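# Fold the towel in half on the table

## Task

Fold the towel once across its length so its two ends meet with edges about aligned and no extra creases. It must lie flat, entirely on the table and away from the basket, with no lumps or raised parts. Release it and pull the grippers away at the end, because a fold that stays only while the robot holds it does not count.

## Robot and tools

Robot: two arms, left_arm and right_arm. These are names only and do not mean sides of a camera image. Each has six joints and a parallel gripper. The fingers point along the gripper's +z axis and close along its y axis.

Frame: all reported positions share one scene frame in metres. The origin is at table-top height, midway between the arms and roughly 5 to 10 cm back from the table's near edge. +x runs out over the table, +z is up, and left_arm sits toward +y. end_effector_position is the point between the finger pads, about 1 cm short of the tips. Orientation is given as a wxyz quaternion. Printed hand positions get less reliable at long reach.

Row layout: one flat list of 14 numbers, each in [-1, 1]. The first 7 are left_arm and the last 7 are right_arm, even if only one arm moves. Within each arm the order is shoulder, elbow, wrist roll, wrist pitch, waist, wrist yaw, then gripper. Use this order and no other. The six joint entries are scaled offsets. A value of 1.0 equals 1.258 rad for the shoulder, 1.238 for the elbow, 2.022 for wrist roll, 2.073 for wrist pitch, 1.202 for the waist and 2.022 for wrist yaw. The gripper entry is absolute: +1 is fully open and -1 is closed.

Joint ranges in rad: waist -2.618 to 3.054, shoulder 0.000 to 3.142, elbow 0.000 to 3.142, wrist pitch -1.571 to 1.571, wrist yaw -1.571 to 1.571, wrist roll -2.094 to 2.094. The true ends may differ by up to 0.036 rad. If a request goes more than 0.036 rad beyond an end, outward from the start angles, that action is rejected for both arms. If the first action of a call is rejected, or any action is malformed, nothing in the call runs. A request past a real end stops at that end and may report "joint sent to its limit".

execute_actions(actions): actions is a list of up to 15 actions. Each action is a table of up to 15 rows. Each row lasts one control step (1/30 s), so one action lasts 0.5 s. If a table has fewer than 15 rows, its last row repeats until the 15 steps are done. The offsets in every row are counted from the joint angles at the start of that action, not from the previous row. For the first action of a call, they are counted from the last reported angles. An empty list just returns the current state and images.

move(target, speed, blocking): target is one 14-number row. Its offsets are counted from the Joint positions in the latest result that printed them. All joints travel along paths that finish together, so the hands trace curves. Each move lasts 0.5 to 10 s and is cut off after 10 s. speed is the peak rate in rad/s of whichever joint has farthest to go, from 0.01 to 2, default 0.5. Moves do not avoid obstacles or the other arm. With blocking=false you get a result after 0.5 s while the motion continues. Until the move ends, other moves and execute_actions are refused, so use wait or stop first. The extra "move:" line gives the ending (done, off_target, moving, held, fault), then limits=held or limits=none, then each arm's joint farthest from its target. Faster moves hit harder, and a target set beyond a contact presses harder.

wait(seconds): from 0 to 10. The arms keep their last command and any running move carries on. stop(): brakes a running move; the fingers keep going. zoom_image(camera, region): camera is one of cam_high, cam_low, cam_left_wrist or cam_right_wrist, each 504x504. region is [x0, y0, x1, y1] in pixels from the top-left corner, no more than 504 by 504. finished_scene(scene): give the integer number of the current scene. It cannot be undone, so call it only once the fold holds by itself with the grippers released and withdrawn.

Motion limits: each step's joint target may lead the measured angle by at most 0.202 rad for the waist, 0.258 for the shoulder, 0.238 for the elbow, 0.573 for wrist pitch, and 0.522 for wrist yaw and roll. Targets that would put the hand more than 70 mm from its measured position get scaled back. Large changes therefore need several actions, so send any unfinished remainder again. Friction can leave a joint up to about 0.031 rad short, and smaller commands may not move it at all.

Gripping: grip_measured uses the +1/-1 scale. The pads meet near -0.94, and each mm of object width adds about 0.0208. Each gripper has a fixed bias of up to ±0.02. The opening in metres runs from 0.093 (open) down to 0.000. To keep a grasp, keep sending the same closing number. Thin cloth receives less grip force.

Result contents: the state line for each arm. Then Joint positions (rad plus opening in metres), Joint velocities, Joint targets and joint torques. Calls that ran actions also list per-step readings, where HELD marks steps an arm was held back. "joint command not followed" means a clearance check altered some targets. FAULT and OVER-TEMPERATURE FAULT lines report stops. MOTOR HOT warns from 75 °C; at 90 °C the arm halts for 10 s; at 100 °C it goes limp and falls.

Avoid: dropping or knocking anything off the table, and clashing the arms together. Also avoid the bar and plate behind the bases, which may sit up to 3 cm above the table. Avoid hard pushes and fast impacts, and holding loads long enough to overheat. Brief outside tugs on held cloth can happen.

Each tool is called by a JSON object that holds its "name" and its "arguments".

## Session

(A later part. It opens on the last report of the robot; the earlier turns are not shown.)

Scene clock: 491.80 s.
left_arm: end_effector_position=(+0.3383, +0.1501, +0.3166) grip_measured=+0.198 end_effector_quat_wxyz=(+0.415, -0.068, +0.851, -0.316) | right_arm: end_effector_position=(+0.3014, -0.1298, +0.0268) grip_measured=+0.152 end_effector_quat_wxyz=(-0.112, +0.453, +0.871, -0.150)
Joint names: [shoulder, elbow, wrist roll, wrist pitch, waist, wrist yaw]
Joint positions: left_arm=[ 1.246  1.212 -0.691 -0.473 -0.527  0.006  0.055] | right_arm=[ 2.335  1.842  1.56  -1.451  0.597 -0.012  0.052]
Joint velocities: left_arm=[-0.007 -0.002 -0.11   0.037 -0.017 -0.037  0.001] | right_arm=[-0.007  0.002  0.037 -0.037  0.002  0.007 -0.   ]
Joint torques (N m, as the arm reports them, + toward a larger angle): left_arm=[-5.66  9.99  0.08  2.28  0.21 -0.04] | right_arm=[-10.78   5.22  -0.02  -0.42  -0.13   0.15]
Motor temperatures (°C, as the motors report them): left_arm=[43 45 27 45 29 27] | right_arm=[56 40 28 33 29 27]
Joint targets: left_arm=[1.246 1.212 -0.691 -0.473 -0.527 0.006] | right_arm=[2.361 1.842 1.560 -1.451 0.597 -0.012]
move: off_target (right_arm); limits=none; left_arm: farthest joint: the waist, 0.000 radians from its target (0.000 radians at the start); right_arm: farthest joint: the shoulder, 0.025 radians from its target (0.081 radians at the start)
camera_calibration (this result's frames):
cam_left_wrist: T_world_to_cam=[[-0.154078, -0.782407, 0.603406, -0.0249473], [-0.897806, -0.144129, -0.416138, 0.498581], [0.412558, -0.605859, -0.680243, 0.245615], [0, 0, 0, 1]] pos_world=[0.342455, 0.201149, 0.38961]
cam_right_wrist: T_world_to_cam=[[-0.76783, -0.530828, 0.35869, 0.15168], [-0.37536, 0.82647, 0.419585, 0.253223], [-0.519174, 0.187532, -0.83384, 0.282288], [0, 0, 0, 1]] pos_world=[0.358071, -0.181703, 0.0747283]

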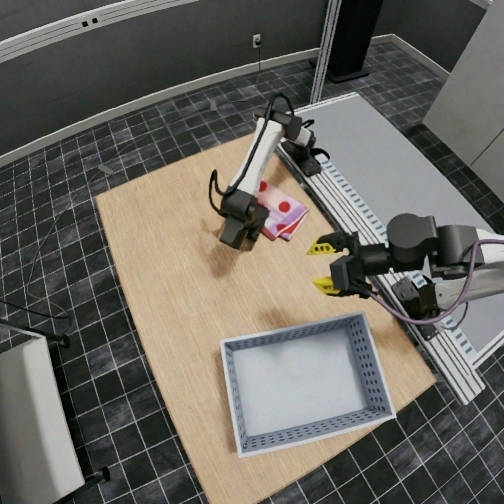

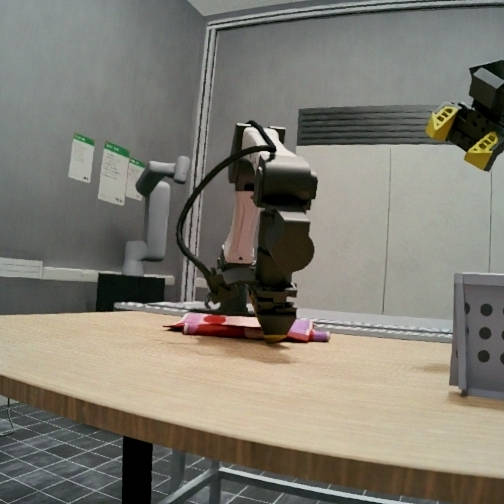

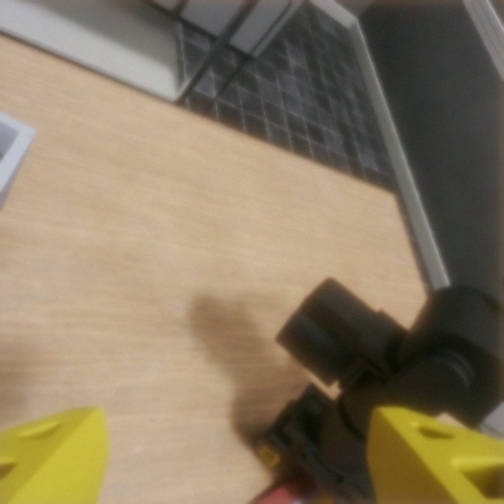

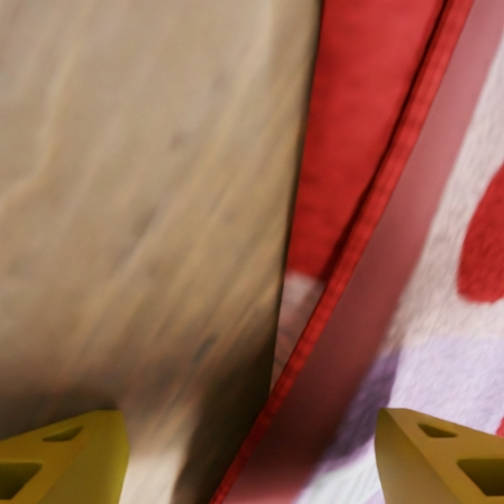

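Tip near the table; close slowly.

{"name": "execute_actions", "arguments": {"actions": [[[0,0,0,0,0,0,0.2,0.02,0,0,0,0,0,-0.1],[0,0,0,0,0,0,0.2,0.02,0,0,0,0,0,-0.1],[0,0,0,0,0,0,0.2,0.02,0,0,0,0,0,-0.1],[0,0,0,0,0,0,0.2,0.02,0,0,0,0,0,-0.35],[0,0,0,0,0,0,0.2,0.02,0,0,0,0,0,-0.35],[0,0,0,0,0,0,0.2,0.02,0,0,0,0,0,-0.35],[0,0,0,0,0,0,0.2,0.02,0,0,0,0,0,-0.6],[0,0,0,0,0,0,0.2,0.02,0,0,0,0,0,-0.6],[0,0,0,0,0,0,0.2,0.02,0,0,0,0,0,-0.6],[0,0,0,0,0,0,0.2,0.02,0,0,0,0,0,-0.8],[0,0,0,0,0,0,0.2,0.02,0,0,0,0,0,-0.8],[0,0,0,0,0,0,0.2,0.02,0,0,0,0,0,-1]],[[0,0,0,0,0,0,0.2,0,0,0,0,0,0,-1]],[[0,0,0,0,0,0,0.2,-0.06,0,0,0,0,0,-1],[0,0,0,0,0,0,0.2,-0.12,0,0,0,0,0,-1]],[[0,0,0,0,0,0,0.2,0,0,0,0,0,0,-1]]]}}

Scene clock: 509.67 s.
left_arm: end_effector_position=(+0.3383, +0.1501, +0.3166) grip_measured=+0.198 end_effector_quat_wxyz=(+0.415, -0.068, +0.851, -0.316) | right_arm: end_effector_position=(+0.3087, -0.1270, +0.0743) grip_measured=-1.000 end_effector_quat_wxyz=(-0.083, +0.459, +0.880, -0.094)
Joint names: [shoulder, elbow, wrist roll, wrist pitch, waist, wrist yaw]
Joint positions: left_arm=[ 1.246  1.212 -0.691 -0.473 -0.527  0.006  0.055] | right_arm=[ 2.196  1.838  1.56  -1.457  0.597 -0.014  0.   ]
Joint velocities: left_arm=[-0.007  0.007 -0.022 -0.051 -0.002 -0.022 -0.   ] | right_arm=[-0.027  0.002 -0.051  0.022 -0.007 -0.051  0.   ]
Joint torques (N m, as the arm reports them, + toward a larger angle): left_arm=[-5.68 10.    0.08  2.28  0.17 -0.04] | right_arm=[-12.5    5.67  -0.02  -0.18  -0.19   0.16]
Motor temperatures (°C, as the motors report them): left_arm=[42 45 27 46 29 27] | right_arm=[56 39 28 33 29 27]
Joint targets: left_arm=[1.246 1.212 -0.691 -0.473 -0.527 0.006] | right_arm=[2.196 1.838 1.560 -1.457 0.597 -0.014]
Step readings (joint positions; steps 1 to 15: 1st action; 16 to 30: 2nd action; 31 to 45: 3rd action; 46 to 60: 4th action):
0: left_arm=[1.246 1.212 -0.691 -0.473 -0.527 0.006] | right_arm=[2.335 1.842 1.560 -1.451 0.597 -0.012]
1: left_arm=[1.246 1.212 -0.691 -0.473 -0.527 0.006] | right_arm=[2.335 1.842 1.560 -1.450 0.597 -0.012]
2: left_arm=[1.246 1.212 -0.691 -0.473 -0.527 0.006] | right_arm=[2.337 1.842 1.560 -1.450 0.597 -0.012]
4: left_arm=[1.246 1.212 -0.691 -0.473 -0.527 0.006] | right_arm=[2.341 1.842 1.560 -1.450 0.597 -0.012]
8: left_arm=[1.246 1.212 -0.691 -0.473 -0.527 0.006] | right_arm=[2.347 1.842 1.560 -1.451 0.597 -0.012]
15: left_arm=[1.246 1.212 -0.691 -0.473 -0.527 0.006] | right_arm=[2.350 1.842 1.560 -1.457 0.597 -0.014]
16: left_arm=[1.246 1.212 -0.691 -0.473 -0.527 0.006] | right_arm=[2.350 1.842 1.560 -1.458 0.597 -0.014]
17: left_arm=[1.246 1.212 -0.691 -0.473 -0.527 0.006] | right_arm=[2.350 1.842 1.560 -1.459 0.597 -0.014]
19: left_arm=[1.246 1.212 -0.691 -0.473 -0.527 0.006] | right_arm=[2.350 1.842 1.560 -1.459 0.597 -0.014]
23: left_arm=[1.246 1.212 -0.691 -0.473 -0.527 0.006] | right_arm=[2.350 1.842 1.560 -1.459 0.597 -0.014]
30: left_arm=[1.246 1.212 -0.691 -0.473 -0.527 0.006] | right_arm=[2.350 1.842 1.560 -1.459 0.597 -0.014]
31: left_arm=[1.246 1.212 -0.691 -0.473 -0.527 0.006] | right_arm=[2.344 1.842 1.560 -1.459 0.597 -0.014]
32: left_arm=[1.246 1.212 -0.691 -0.473 -0.527 0.006] | right_arm=[2.327 1.840 1.560 -1.459 0.597 -0.014]
34: left_arm=[1.246 1.212 -0.691 -0.473 -0.527 0.006] | right_arm=[2.274 1.838 1.560 -1.458 0.597 -0.014]
38: left_arm=[1.246 1.212 -0.691 -0.473 -0.527 0.006] | right_arm=[2.196 1.838 1.560 -1.457 0.597 -0.014]
45: left_arm=[1.246 1.212 -0.691 -0.473 -0.527 0.006] | right_arm=[2.196 1.838 1.560 -1.457 0.597 -0.014]
46: left_arm=[1.246 1.212 -0.691 -0.473 -0.527 0.006] | right_arm=[2.196 1.838 1.560 -1.457 0.597 -0.014]
47: left_arm=[1.246 1.212 -0.691 -0.473 -0.527 0.006] | right_arm=[2.196 1.838 1.560 -1.457 0.597 -0.014]
49: left_arm=[1.246 1.212 -0.691 -0.473 -0.527 0.006] | right_arm=[2.196 1.838 1.560 -1.457 0.597 -0.014]
53: left_arm=[1.246 1.212 -0.691 -0.473 -0.527 0.006] | right_arm=[2.196 1.838 1.560 -1.457 0.597 -0.014]
60: Joint positions above
camera_calibration (this result's frames):
cam_left_wrist: T_world_to_cam=[[-0.154078, -0.782407, 0.603406, -0.0249473], [-0.897806, -0.144129, -0.416138, 0.498581], [0.412558, -0.605859, -0.680243, 0.245615], [0, 0, 0, 1]] pos_world=[0.342455, 0.201149, 0.38961]
cam_right_wrist: T_world_to_cam=[[-0.802616, -0.547903, 0.235818, 0.159495], [-0.415847, 0.797389, 0.437313, 0.24123], [-0.427644, 0.252931, -0.86784, 0.307771], [0, 0, 0, 1]] pos_world=[0.359944, -0.182811, 0.123991]

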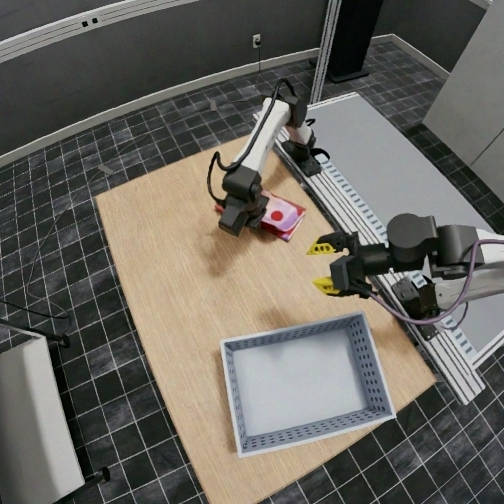

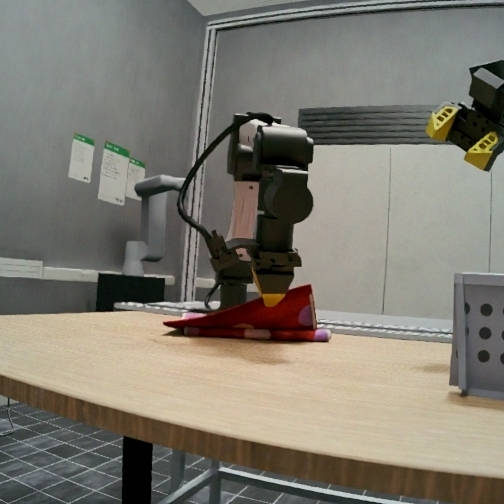

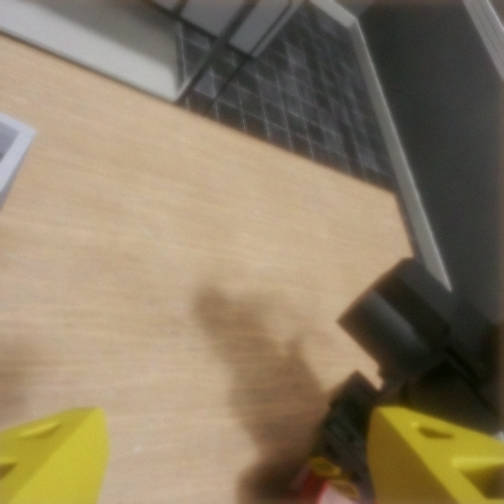

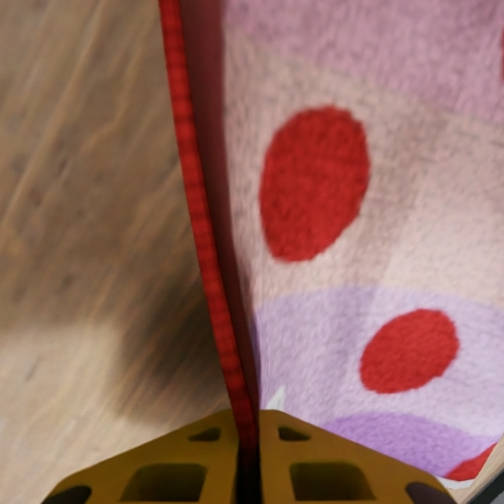

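{"name": "move", "arguments": {"target": [-0.1,0,0,0,0.1,0,0.2,-0.177,0.112,0.08,0.17,0.152,0,-1], "speed": 0.4}}

Scene clock: 535.57 s.
left_arm: end_effector_position=(+0.3367, +0.2011, +0.3574) grip_measured=+0.198 end_effector_quat_wxyz=(+0.472, -0.113, +0.814, -0.318) | right_arm: end_effector_position=(+0.3462, -0.0118, +0.1988) grip_measured=-1.000 end_effector_quat_wxyz=(+0.041, +0.449, +0.869, +0.203)
Joint names: [shoulder, elbow, wrist roll, wrist pitch, waist, wrist yaw]
Joint positions: left_arm=[ 1.127  1.212 -0.691 -0.473 -0.415  0.006  0.055] | right_arm=[ 1.987  1.953  1.714 -1.132  0.768 -0.014  0.   ]
Joint velocities: left_arm=[ 0.002 -0.012  0.081 -0.081 -0.007 -0.007 -0.   ] | right_arm=[-0.012 -0.007  0.022  0.022  0.007  0.051  0.   ]
Joint torques (N m, as the arm reports them, + toward a larger angle): left_arm=[-4.94  9.98  0.07  2.36  0.83 -0.04] | right_arm=[-13.14   8.65   0.     1.28   0.96   0.15]
Motor temperatures (°C, as the motors report them): left_arm=[42 45 27 46 29 27] | right_arm=[59 39 28 32 29 27]
Joint targets: left_arm=[1.120 1.212 -0.691 -0.473 -0.407 0.006] | right_arm=[1.973 1.976 1.722 -1.105 0.780 -0.014]
move: off_target (right_arm); limits=none; left_arm: farthest joint: the waist, 0.008 radians from its target (0.120 radians at the start); right_arm: farthest joint: the wrist pitch, 0.027 radians from its target (0.353 radians at the start)
camera_calibration (this result's frames):
cam_left_wrist: T_world_to_cam=[[-0.126344, -0.763158, 0.633741, -0.0340054], [-0.828563, -0.270098, -0.490439, 0.549981], [0.545455, -0.587058, -0.598199, 0.22711], [0, 0, 0, 1]] pos_world=[0.32752, 0.255924, 0.42714]
cam_right_wrist: T_world_to_cam=[[-0.772704, -0.498761, -0.392639, 0.338454], [-0.634748, 0.611826, 0.471979, 0.177238], [0.00482161, 0.613927, -0.789348, 0.241582], [0, 0, 0, 1]] pos_world=[0.372861, -0.0879453, 0.23993]

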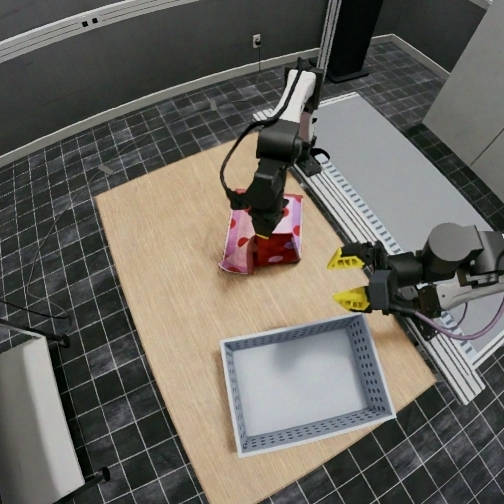

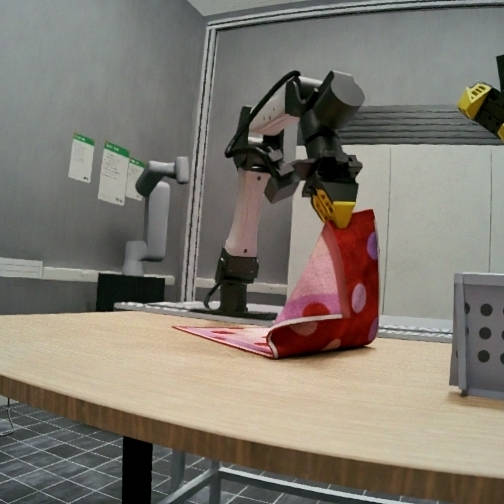

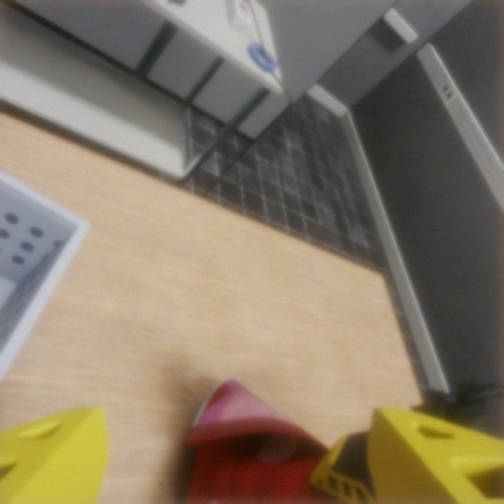

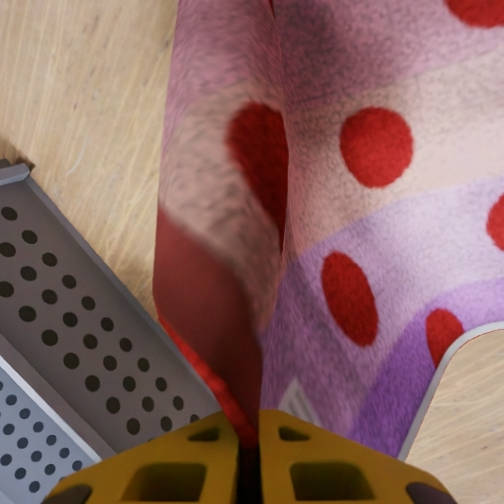

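{"name": "move", "arguments": {"target": [0.136,-0.303,0.342,0.209,-0.295,0,0.1,0,0,0,0,0,0,-1], "speed": 0.8}}

Scene clock: 569.07 s.
left_arm: end_effector_position=(+0.2920, +0.0650, +0.2272) grip_measured=+0.102 end_effector_quat_wxyz=(+0.488, +0.314, +0.785, -0.216) | right_arm: end_effector_position=(+0.3463, -0.0117, +0.1988) grip_measured=-1.000 end_effector_quat_wxyz=(+0.041, +0.449, +0.869, +0.203)
Joint names: [shoulder, elbow, wrist roll, wrist pitch, waist, wrist yaw]
Joint positions: left_arm=[ 1.285  0.85  -0.007 -0.048 -0.76   0.004  0.05 ] | right_arm=[ 1.987  1.953  1.714 -1.131  0.768 -0.014  0.   ]
Joint velocities: left_arm=[ 0.007 -0.012 -0.051  0.051 -0.012  0.022 -0.001] | right_arm=[-0.012  0.007  0.007  0.037 -0.002 -0.051  0.   ]
Joint torques (N m, as the arm reports them, + toward a larger angle): left_arm=[-5.04  8.97  0.15  2.4  -0.58 -0.01] | right_arm=[-11.85   6.79  -0.06   1.02  -0.18   0.15]
Motor temperatures (°C, as the motors report them): left_arm=[40 46 27 48 29 27] | right_arm=[61 41 28 34 29 27]
Joint targets: left_arm=[1.298 0.837 0.001 -0.040 -0.770 0.006] | right_arm=[1.987 1.953 1.714 -1.132 0.768 -0.014]
move: done; limits=none; left_arm: farthest joint: the shoulder, 0.013 radians from its target (0.171 radians at the start); right_arm: farthest joint: the wrist pitch, 0.001 radians from its target (0.001 radians at the start)
camera_calibration (this result's frames):
cam_left_wrist: T_world_to_cam=[[-0.71171, -0.701123, 0.0435464, 0.239992], [-0.556282, 0.524657, -0.644426, 0.316161], [0.428975, -0.482869, -0.763426, 0.158454], [0, 0, 0, 1]] pos_world=[0.278707, 0.0789006, 0.314259]
cam_right_wrist: T_world_to_cam=[[-0.772726, -0.498221, -0.393281, 0.338778], [-0.634717, 0.611773, 0.472089, 0.177178], [0.00539391, 0.614418, -0.788962, 0.241301], [0, 0, 0, 1]] pos_world=[0.372939, -0.087866, 0.239968]

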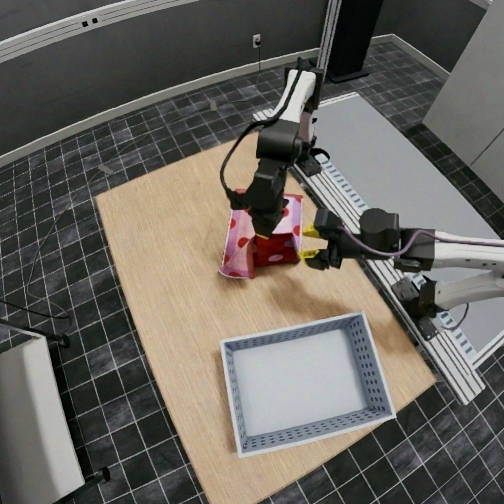

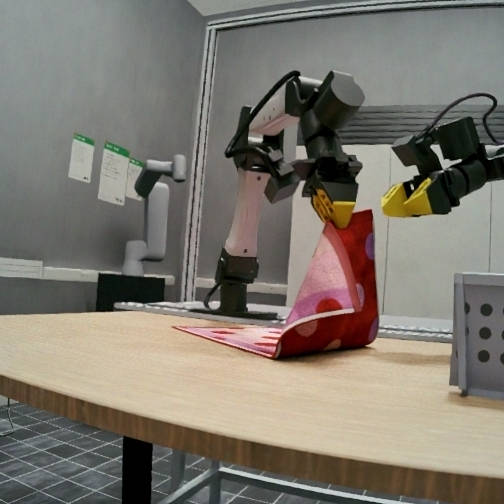

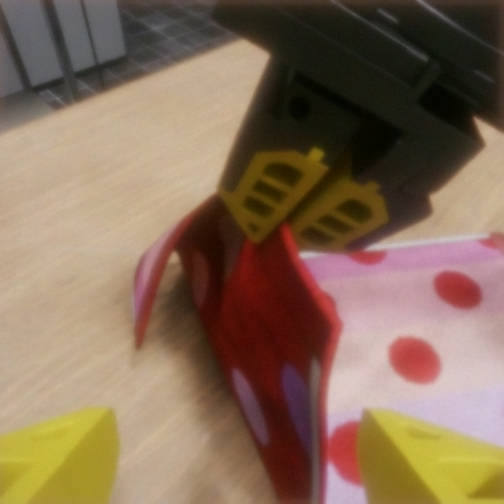

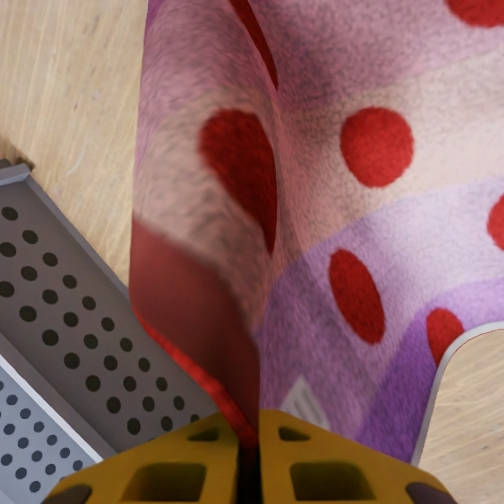

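{"name": "move", "arguments": {"target": [0,0,0,0,-0.08,0,0.1,0,0,0,0,0,0,-1], "speed": 0.3}}

{"name": "move", "arguments": {"target": [0.14,0.05,0,0.05,0,0,0.1,0,0,0,0,0,0,-1], "speed": 0.2}}

Scene clock: 590.43 s.
left_arm: end_effector_position=(+0.2664, +0.0413, +0.2280) grip_measured=+0.102 end_effector_quat_wxyz=(+0.480, +0.348, +0.770, -0.235) | right_arm: end_effector_position=(+0.3463, -0.0117, +0.1988) grip_measured=-1.000 end_effector_quat_wxyz=(+0.041, +0.449, +0.869, +0.203)
Joint names: [shoulder, elbow, wrist roll, wrist pitch, waist, wrist yaw]
Joint positions: left_arm=[ 1.285  0.85  -0.006 -0.048 -0.846  0.004  0.05 ] | right_arm=[ 1.987  1.953  1.714 -1.131  0.768 -0.014  0.   ]
Joint velocities: left_arm=[-0.022 -0.002 -0.022 -0.022 -0.002 -0.037  0.   ] | right_arm=[ 0.007 -0.002  0.037 -0.007 -0.002  0.022  0.   ]
Joint torques (N m, as the arm reports them, + toward a larger angle): left_arm=[-6.26 10.14  0.04  2.3  -0.62 -0.07] | right_arm=[-11.85   6.8   -0.06   1.03  -0.19   0.15]
Motor temperatures (°C, as the motors report them): left_arm=[40 45 27 48 29 27] | right_arm=[60 41 28 33 29 27]
Joint targets: left_arm=[1.285 0.850 -0.007 -0.048 -0.856 0.004] | right_arm=[1.987 1.953 1.714 -1.131 0.768 -0.014]
move: done; limits=none; left_arm: farthest joint: the waist, 0.010 radians from its target (0.096 radians at the start); right_arm: farthest joint: the waist, 0.000 radians from its target (0.000 radians at the start)
camera_calibration (this result's frames):
cam_left_wrist: T_world_to_cam=[[-0.769318, -0.637656, 0.0393074, 0.218792], [-0.506286, 0.570985, -0.646259, 0.300071], [0.389647, -0.517079, -0.762105, 0.170258], [0, 0, 0, 1]] pos_world=[0.253902, 0.0562154, 0.315078]
cam_right_wrist: T_world_to_cam=[[-0.772726, -0.498221, -0.393281, 0.338778], [-0.634717, 0.611773, 0.472089, 0.177178], [0.00539391, 0.614418, -0.788962, 0.241301], [0, 0, 0, 1]] pos_world=[0.372939, -0.087866, 0.239968]

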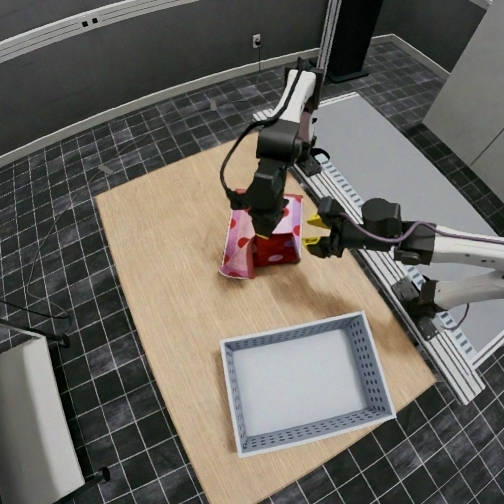

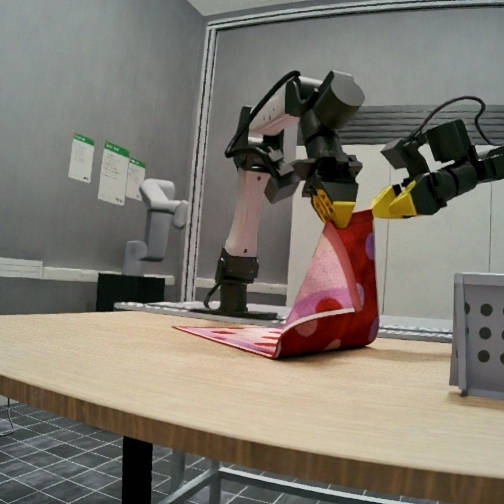

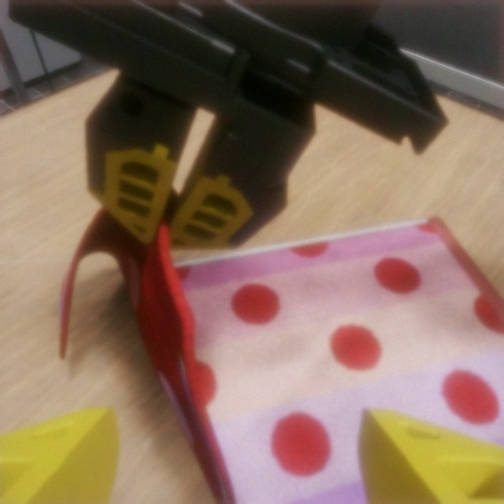

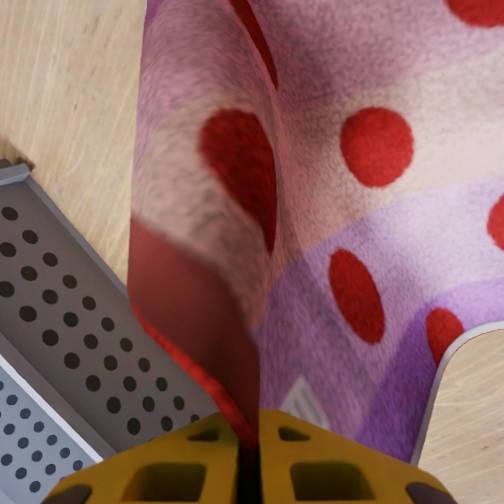

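Scene clock: 591.90 s.
left_arm: end_effector_position=(+0.2874, +0.0159, +0.2085) grip_measured=+0.102 end_effector_quat_wxyz=(+0.475, +0.350, +0.773, -0.233) | right_arm: end_effector_position=(+0.3463, -0.0117, +0.1988) grip_measured=-1.000 end_effector_quat_wxyz=(+0.041, +0.449, +0.869, +0.203)
Joint names: [shoulder, elbow, wrist roll, wrist pitch, waist, wrist yaw]
Joint positions: left_arm=[ 1.442  0.898 -0.006  0.047 -0.846  0.004  0.05 ] | right_arm=[ 1.987  1.953  1.714 -1.131  0.768 -0.014  0.   ]
Joint velocities: left_arm=[-0.007  0.007  0.022  0.007  0.007  0.037 -0.   ] | right_arm=[ 0.002  0.002 -0.007  0.007 -0.012 -0.007  0.   ]
Joint torques (N m, as the arm reports them, + toward a larger angle): left_arm=[-6.16 11.24  0.05  2.4   0.21 -0.02] | right_arm=[-11.86   6.8   -0.06   1.03  -0.18   0.16]
Motor temperatures (°C, as the motors report them): left_arm=[40 45 27 48 29 27] | right_arm=[60 41 28 33 29 27]
Joint targets: left_arm=[1.461 0.912 -0.006 0.056 -0.846 0.004] | right_arm=[1.987 1.953 1.714 -1.131 0.768 -0.014]
move: done; limits=none; left_arm: farthest joint: the shoulder, 0.020 radians from its target (0.176 radians at the start); right_arm: farthest joint: the waist, 0.000 radians from its target (0.000 radians at the start)
camera_calibration (this result's frames):
cam_left_wrist: T_world_to_cam=[[-0.769153, -0.637845, 0.0394579, 0.219457], [-0.511664, 0.577652, -0.636018, 0.311962], [0.382888, -0.509384, -0.770665, 0.137655], [0, 0, 0, 1]] pos_world=[0.275709, 0.0298934, 0.29584]
cam_right_wrist: T_world_to_cam=[[-0.772726, -0.498221, -0.393281, 0.338778], [-0.634717, 0.611773, 0.472089, 0.177178], [0.00539391, 0.614418, -0.788962, 0.241301], [0, 0, 0, 1]] pos_world=[0.372939, -0.087866, 0.239968]

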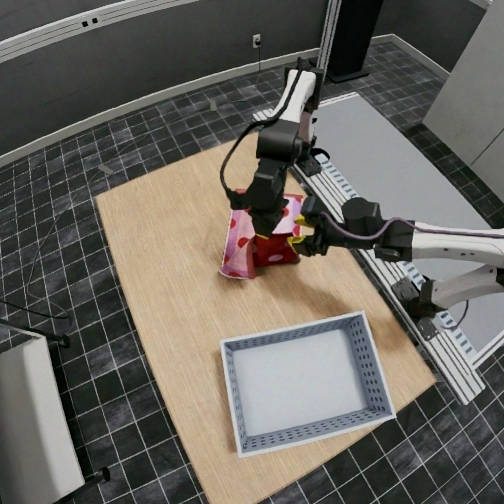

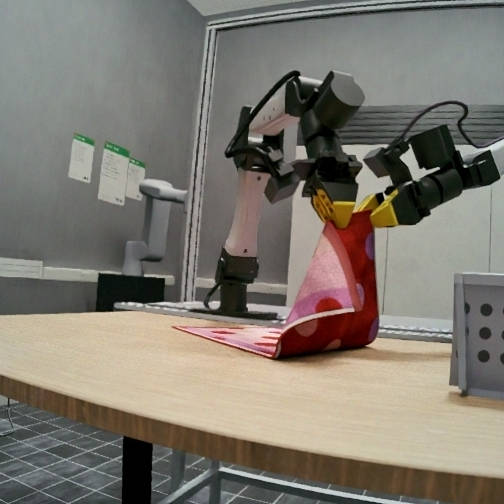

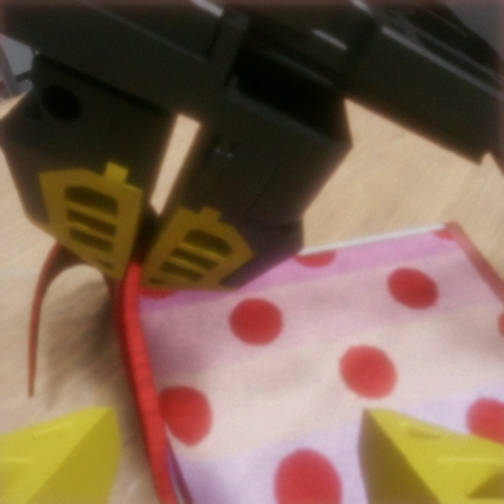

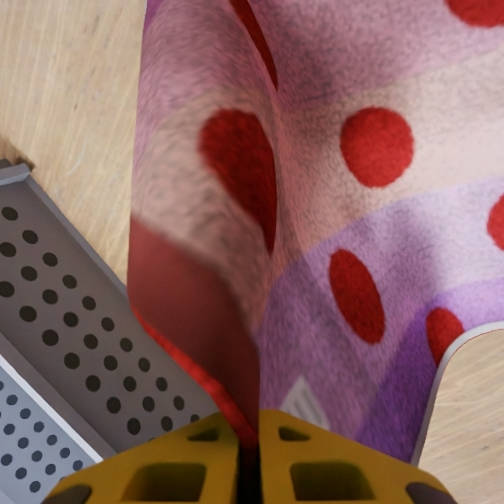

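{"name": "move", "arguments": {"target": [0,0,0,0,0.05,0,0.1,0,0,0,0,0,0,-1], "speed": 0.2}}

{"name": "zoom_image", "arguments": {"camera": "cam_low", "region": [290,170,430,270]}}

Scene clock: 599.33 s.
left_arm: end_effector_position=(+0.3047, +0.0313, +0.2081) grip_measured=+0.102 end_effector_quat_wxyz=(+0.480, +0.329, +0.782, -0.221) | right_arm: end_effector_position=(+0.3463, -0.0117, +0.1988) grip_measured=-1.000 end_effector_quat_wxyz=(+0.041, +0.449, +0.869, +0.203)
Joint names: [shoulder, elbow, wrist roll, wrist pitch, waist, wrist yaw]
Joint positions: left_arm=[ 1.442  0.898 -0.006  0.047 -0.793  0.004  0.05 ] | right_arm=[ 1.987  1.953  1.714 -1.131  0.768 -0.014  0.   ]
Joint velocities: left_arm=[-0.017 -0.002  0.022 -0.066 -0.002 -0.022 -0.   ] | right_arm=[-0.002  0.007 -0.037  0.037 -0.002  0.007  0.   ]
Joint torques (N m, as the arm reports them, + toward a larger angle): left_arm=[-7.84  9.93  0.05  2.3   0.95 -0.06] | right_arm=[-11.85   6.8   -0.06   1.03  -0.19   0.16]
Motor temperatures (°C, as the motors report them): left_arm=[40 46 27 49 29 27] | right_arm=[60 41 28 33 29 27]
Joint targets: left_arm=[1.442 0.898 -0.006 0.047 -0.786 0.004] | right_arm=[1.987 1.953 1.714 -1.131 0.768 -0.014]
move: done; limits=none; left_arm: farthest joint: the waist, 0.007 radians from its target (0.060 radians at the start); right_arm: farthest joint: the waist, 0.000 radians from its target (0.000 radians at the start)
camera_calibration (this result's frames):
cam_left_wrist: T_world_to_cam=[[-0.734473, -0.677365, 0.0415474, 0.232825], [-0.542621, 0.549396, -0.635395, 0.321852], [0.407569, -0.489225, -0.771068, 0.130476], [0, 0, 0, 1]] pos_world=[0.29247, 0.044716, 0.295436]
cam_right_wrist: T_world_to_cam=[[-0.772726, -0.498221, -0.393281, 0.338778], [-0.634717, 0.611773, 0.472089, 0.177178], [0.00539391, 0.614418, -0.788962, 0.241301], [0, 0, 0, 1]] pos_world=[0.372939, -0.087866, 0.239968]

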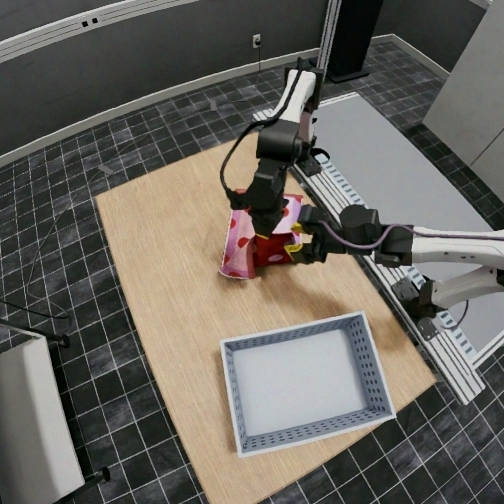

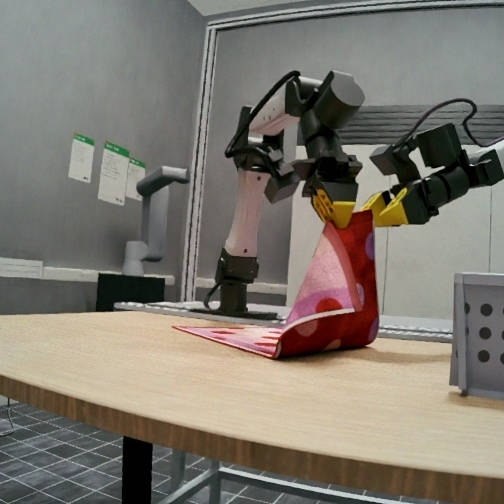

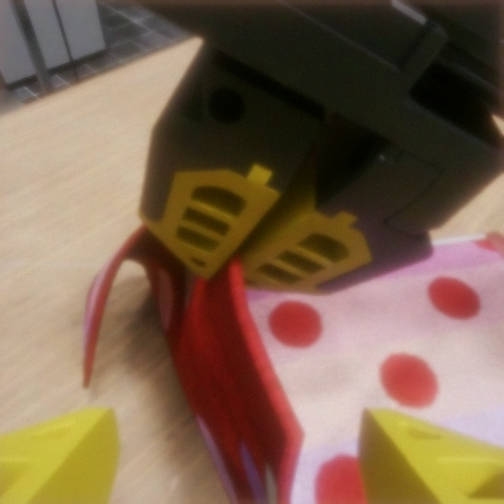

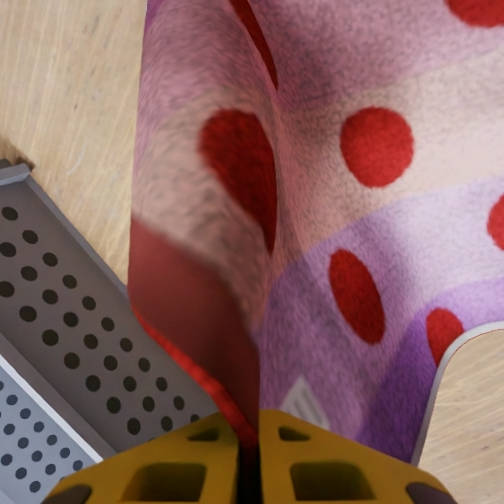

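Region (290, 170, 430, 270) of cam_low's 504x504 image, scaled by 3.600, with more detail than that image has; it fills the top 360 rows of this view, and the rest is white.

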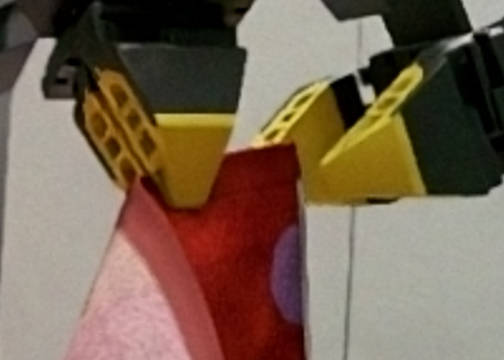

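{"name": "move", "arguments": {"target": [0.12,0.045,0,0.04,0,0,0.1,0,0,0,0,0,0,-1], "speed": 0.15}}

{"name": "zoom_image", "arguments": {"camera": "cam_low", "region": [290,170,430,270]}}

Scene clock: 608.13 s.
left_arm: end_effector_position=(+0.3222, +0.0120, +0.1871) grip_measured=+0.102 end_effector_quat_wxyz=(+0.474, +0.331, +0.786, -0.219) | right_arm: end_effector_position=(+0.3463, -0.0117, +0.1988) grip_measured=-1.000 end_effector_quat_wxyz=(+0.041, +0.449, +0.869, +0.203)
Joint names: [shoulder, elbow, wrist roll, wrist pitch, waist, wrist yaw]
Joint positions: left_arm=[ 1.573  0.941 -0.006  0.121 -0.793  0.004  0.05 ] | right_arm=[ 1.987  1.953  1.714 -1.131  0.768 -0.014  0.   ]
Joint velocities: left_arm=[ 0.002 -0.012 -0.022  0.022 -0.002 -0.051  0.001] | right_arm=[ 0.017 -0.007  0.007  0.007  0.017  0.037  0.   ]
Joint torques (N m, as the arm reports them, + toward a larger angle): left_arm=[-7.38 11.02  0.05  2.34  0.18 -0.02] | right_arm=[-11.85   6.79  -0.06   1.02  -0.19   0.15]
Motor temperatures (°C, as the motors report them): left_arm=[40 46 27 49 29 27] | right_arm=[60 41 28 33 29 27]
Joint targets: left_arm=[1.593 0.954 -0.006 0.130 -0.793 0.004] | right_arm=[1.987 1.953 1.714 -1.131 0.768 -0.014]
move: done; limits=none; left_arm: farthest joint: the shoulder, 0.020 radians from its target (0.151 radians at the start); right_arm: farthest joint: the waist, 0.000 radians from its target (0.000 radians at the start)
camera_calibration (this result's frames):
cam_left_wrist: T_world_to_cam=[[-0.734277, -0.677567, 0.0417109, 0.23342], [-0.548859, 0.556393, -0.623843, 0.328331], [0.399488, -0.480967, -0.780436, 0.10197], [0, 0, 0, 1]] pos_world=[0.310867, 0.0245204, 0.274672]
cam_right_wrist: T_world_to_cam=[[-0.772726, -0.498221, -0.393281, 0.338778], [-0.634717, 0.611773, 0.472089, 0.177178], [0.00539391, 0.614418, -0.788962, 0.241301], [0, 0, 0, 1]] pos_world=[0.372939, -0.087866, 0.239968]

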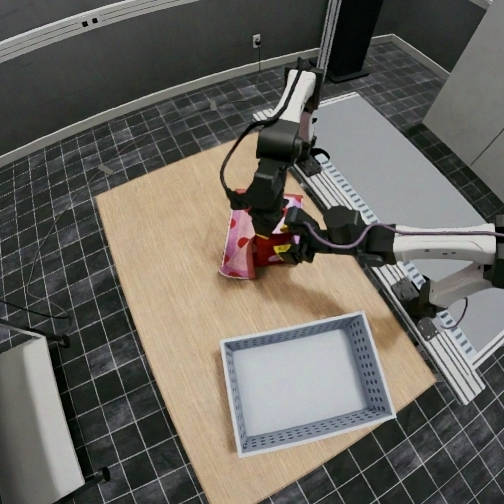

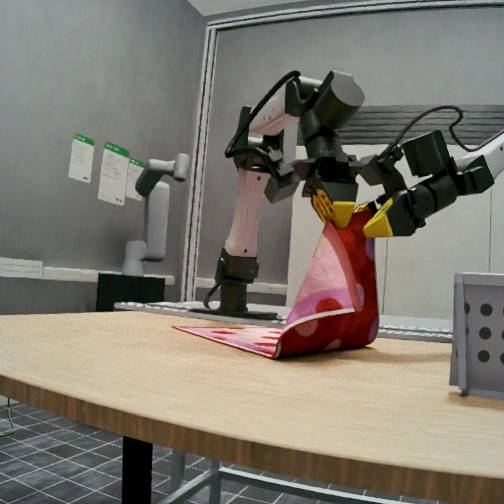

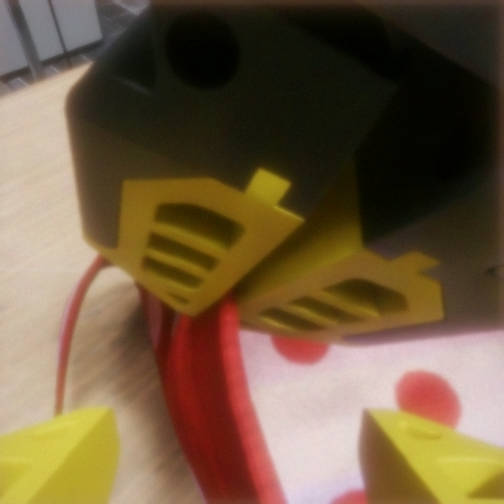

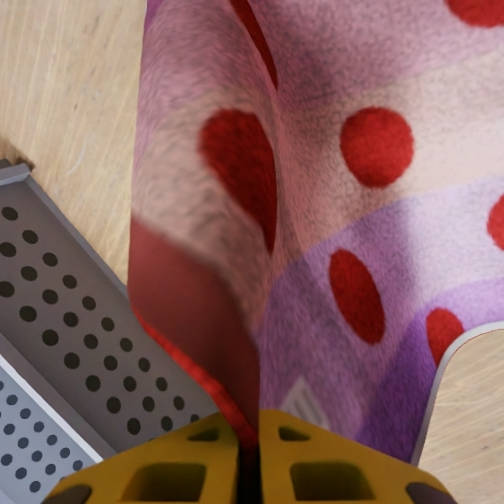

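Region (290, 170, 430, 270) of cam_low's 504x504 image, scaled by 3.600, with more detail than that image has; it fills the top 360 rows of this view, and the rest is white.

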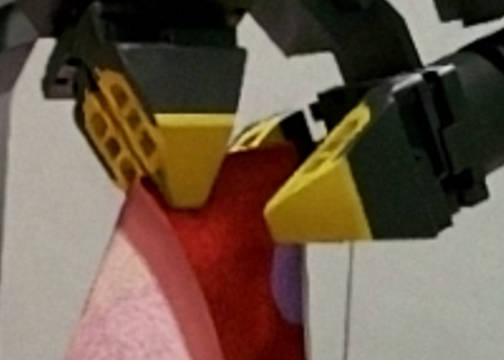

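Corner is between the fingers. Close left, then open right and back it off.

{"name": "execute_actions", "arguments": {"actions": [[[0,0,0,0,0,0,-0.5,0,0,0,0,0,0,-1]],[[0,0,0,0,0,0,-1,0,0,0,0,0,0,-1]],[[0,0,0,0,0,0,-1,0,0,0,0,0,0,-1]],[[0,0,0,0,0,0,-1,0,0,0,0,0,0,0.0]],[[0,0,0,0,0,0,-1,-0.06,0,0,0,0,0,0.0],[0,0,0,0,0,0,-1,-0.12,0,0,0,0,0,0.0]],[[0,0,0,0,0,0,-1,0,0,0,0,0,0,0.0]]]}}

Scene clock: 626.40 s.
left_arm: end_effector_position=(+0.3230, +0.0127, +0.1871) grip_measured=-1.000 end_effector_quat_wxyz=(+0.475, +0.329, +0.787, -0.216) | right_arm: end_effector_position=(+0.3341, -0.0274, +0.2641) grip_measured=-0.002 end_effector_quat_wxyz=(+0.064, +0.443, +0.853, +0.268)
Joint names: [shoulder, elbow, wrist roll, wrist pitch, waist, wrist yaw]
Joint positions: left_arm=[ 1.573  0.941 -0.006  0.121 -0.793 -0.002  0.   ] | right_arm=[ 1.83   1.944  1.714 -1.138  0.768 -0.014  0.045]
Joint velocities: left_arm=[ 0.002  0.007  0.022 -0.037  0.022  0.037  0.   ] | right_arm=[ 0.012  0.007 -0.022  0.051 -0.007 -0.022  0.001]
Joint torques (N m, as the arm reports them, + toward a larger angle): left_arm=[-9.19  9.65  0.04  2.29  0.15 -0.02] | right_arm=[-10.31   6.75  -0.07   1.25  -0.2    0.15]
Motor temperatures (°C, as the motors report them): left_arm=[40 47 27 49 29 27] | right_arm=[60 41 28 33 29 27]
Joint targets: left_arm=[1.573 0.941 -0.006 0.121 -0.793 -0.002] | right_arm=[1.830 1.944 1.714 -1.138 0.768 -0.014]
Step readings (joint positions; steps 1 to 15: 1st action; 16 to 30: 2nd action; 31 to 45: 3rd action; 46 to 60: 4th action; 61 to 75: 5th action; 76 to 90: 6th action):
0: left_arm=[1.573 0.941 -0.006 0.122 -0.793 0.004] | right_arm=[1.987 1.953 1.714 -1.131 0.768 -0.014]
1: left_arm=[1.573 0.941 -0.006 0.122 -0.793 0.004] | right_arm=[1.987 1.953 1.714 -1.131 0.768 -0.014]
2: left_arm=[1.573 0.941 -0.006 0.122 -0.793 0.004] | right_arm=[1.987 1.953 1.714 -1.131 0.768 -0.014]
4: left_arm=[1.573 0.941 -0.006 0.122 -0.793 0.004] | right_arm=[1.987 1.953 1.714 -1.131 0.768 -0.014]
8: left_arm=[1.573 0.941 -0.006 0.122 -0.793 0.004] | right_arm=[1.987 1.953 1.714 -1.131 0.768 -0.014]
15: left_arm=[1.573 0.941 -0.006 0.122 -0.793 0.004] | right_arm=[1.987 1.953 1.714 -1.131 0.768 -0.014]
16: left_arm=[1.573 0.941 -0.006 0.122 -0.793 0.004] | right_arm=[1.987 1.953 1.714 -1.131 0.768 -0.014]
17: left_arm=[1.573 0.941 -0.006 0.122 -0.793 0.004] | right_arm=[1.987 1.953 1.714 -1.131 0.768 -0.014]
19: left_arm=[1.573 0.941 -0.006 0.122 -0.793 0.002] | right_arm=[1.987 1.953 1.714 -1.132 0.768 -0.014]
23: left_arm=[1.573 0.941 -0.006 0.122 -0.793 0.000] | right_arm=[1.987 1.953 1.714 -1.132 0.768 -0.014]
30: left_arm=[1.573 0.941 -0.006 0.121 -0.793 -0.000] | right_arm=[1.987 1.953 1.714 -1.132 0.768 -0.014]
31: left_arm=[1.573 0.941 -0.006 0.121 -0.793 -0.001] | right_arm=[1.987 1.953 1.714 -1.132 0.768 -0.014]
32: left_arm=[1.573 0.941 -0.006 0.121 -0.793 -0.001] | right_arm=[1.987 1.953 1.714 -1.133 0.768 -0.014]
34: left_arm=[1.573 0.941 -0.006 0.121 -0.793 -0.002] | right_arm=[1.987 1.953 1.714 -1.133 0.768 -0.014]
38: left_arm=[1.573 0.941 -0.006 0.121 -0.793 -0.002] | right_arm=[1.987 1.953 1.714 -1.133 0.768 -0.014]
45: left_arm=[1.573 0.941 -0.006 0.121 -0.793 -0.002] | right_arm=[1.987 1.953 1.714 -1.133 0.768 -0.014]
46: left_arm=[1.573 0.941 -0.006 0.121 -0.793 -0.002] | right_arm=[1.987 1.953 1.714 -1.133 0.768 -0.014]
47: left_arm=[1.573 0.941 -0.006 0.121 -0.793 -0.002] | right_arm=[1.987 1.953 1.714 -1.133 0.768 -0.014]
49: left_arm=[1.573 0.941 -0.006 0.121 -0.793 -0.002] | right_arm=[1.987 1.953 1.714 -1.133 0.768 -0.014]
53: left_arm=[1.573 0.941 -0.006 0.121 -0.793 -0.002] | right_arm=[1.987 1.953 1.714 -1.133 0.768 -0.014]
60: left_arm=[1.573 0.941 -0.006 0.121 -0.793 -0.002] | right_arm=[1.987 1.953 1.714 -1.133 0.768 -0.014]
61: left_arm=[1.573 0.941 -0.006 0.121 -0.793 -0.002] | right_arm=[1.983 1.953 1.714 -1.133 0.768 -0.014]
62: left_arm=[1.573 0.941 -0.006 0.121 -0.793 -0.002] | right_arm=[1.969 1.949 1.714 -1.134 0.768 -0.014]
64: left_arm=[1.573 0.941 -0.006 0.121 -0.793 -0.002] | right_arm=[1.921 1.944 1.714 -1.138 0.768 -0.014]
68: left_arm=[1.573 0.941 -0.006 0.121 -0.793 -0.002] | right_arm=[1.833 1.944 1.714 -1.138 0.768 -0.014]
75: left_arm=[1.573 0.941 -0.006 0.121 -0.793 -0.002] | right_arm=[1.830 1.944 1.714 -1.138 0.768 -0.014]
76: left_arm=[1.573 0.941 -0.006 0.121 -0.793 -0.002] | right_arm=[1.830 1.944 1.714 -1.138 0.768 -0.014]
77: left_arm=[1.573 0.941 -0.006 0.121 -0.793 -0.002] | right_arm=[1.830 1.944 1.714 -1.138 0.768 -0.014]
79: left_arm=[1.573 0.941 -0.006 0.121 -0.793 -0.002] | right_arm=[1.830 1.944 1.714 -1.138 0.768 -0.014]
83: left_arm=[1.573 0.941 -0.006 0.121 -0.793 -0.002] | right_arm=[1.830 1.944 1.714 -1.138 0.768 -0.014]
90: Joint positions above
camera_calibration (this result's frames):
cam_left_wrist: T_world_to_cam=[[-0.730661, -0.681629, 0.0389404, 0.23385], [-0.550672, 0.554648, -0.623799, 0.328934], [0.403601, -0.477229, -0.780614, 0.100649], [0, 0, 0, 1]] pos_world=[0.311378, 0.0249882, 0.27465]
cam_right_wrist: T_world_to_cam=[[-0.729129, -0.449006, -0.516493, 0.366518], [-0.678868, 0.570078, 0.462762, 0.164286], [0.0866581, 0.688044, -0.720476, 0.259284], [0, 0, 0, 1]] pos_world=[0.356298, -0.107486, 0.300086]

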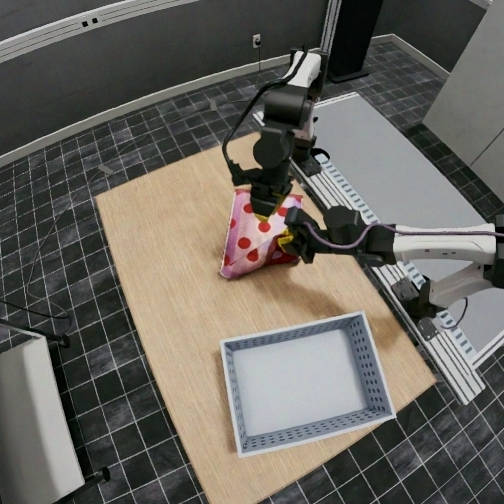

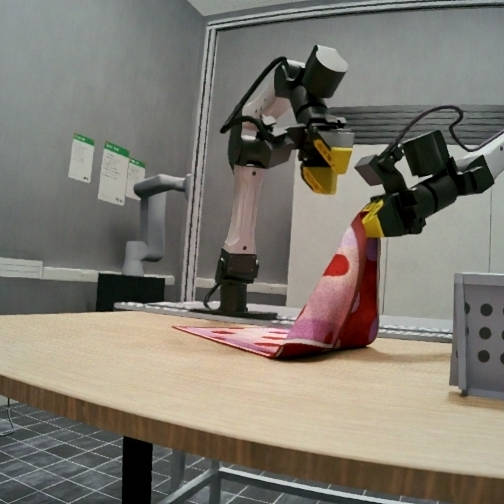

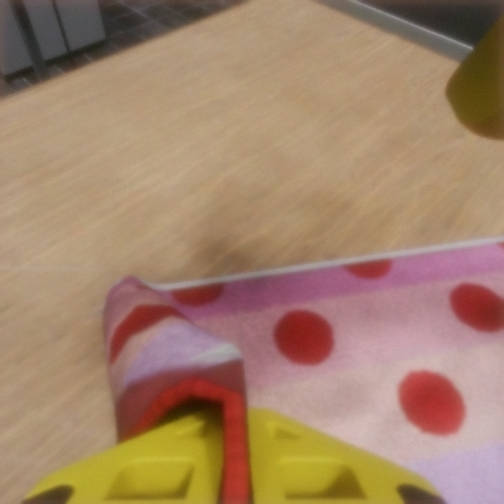

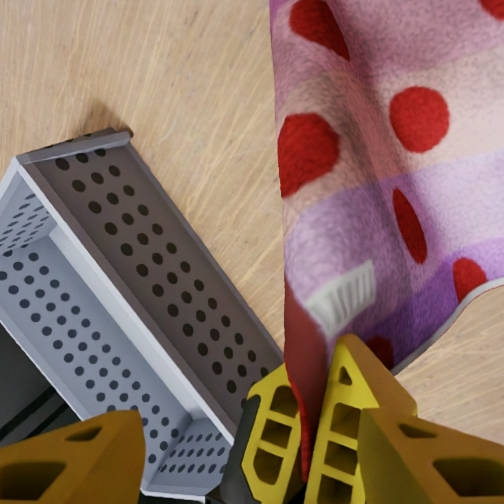

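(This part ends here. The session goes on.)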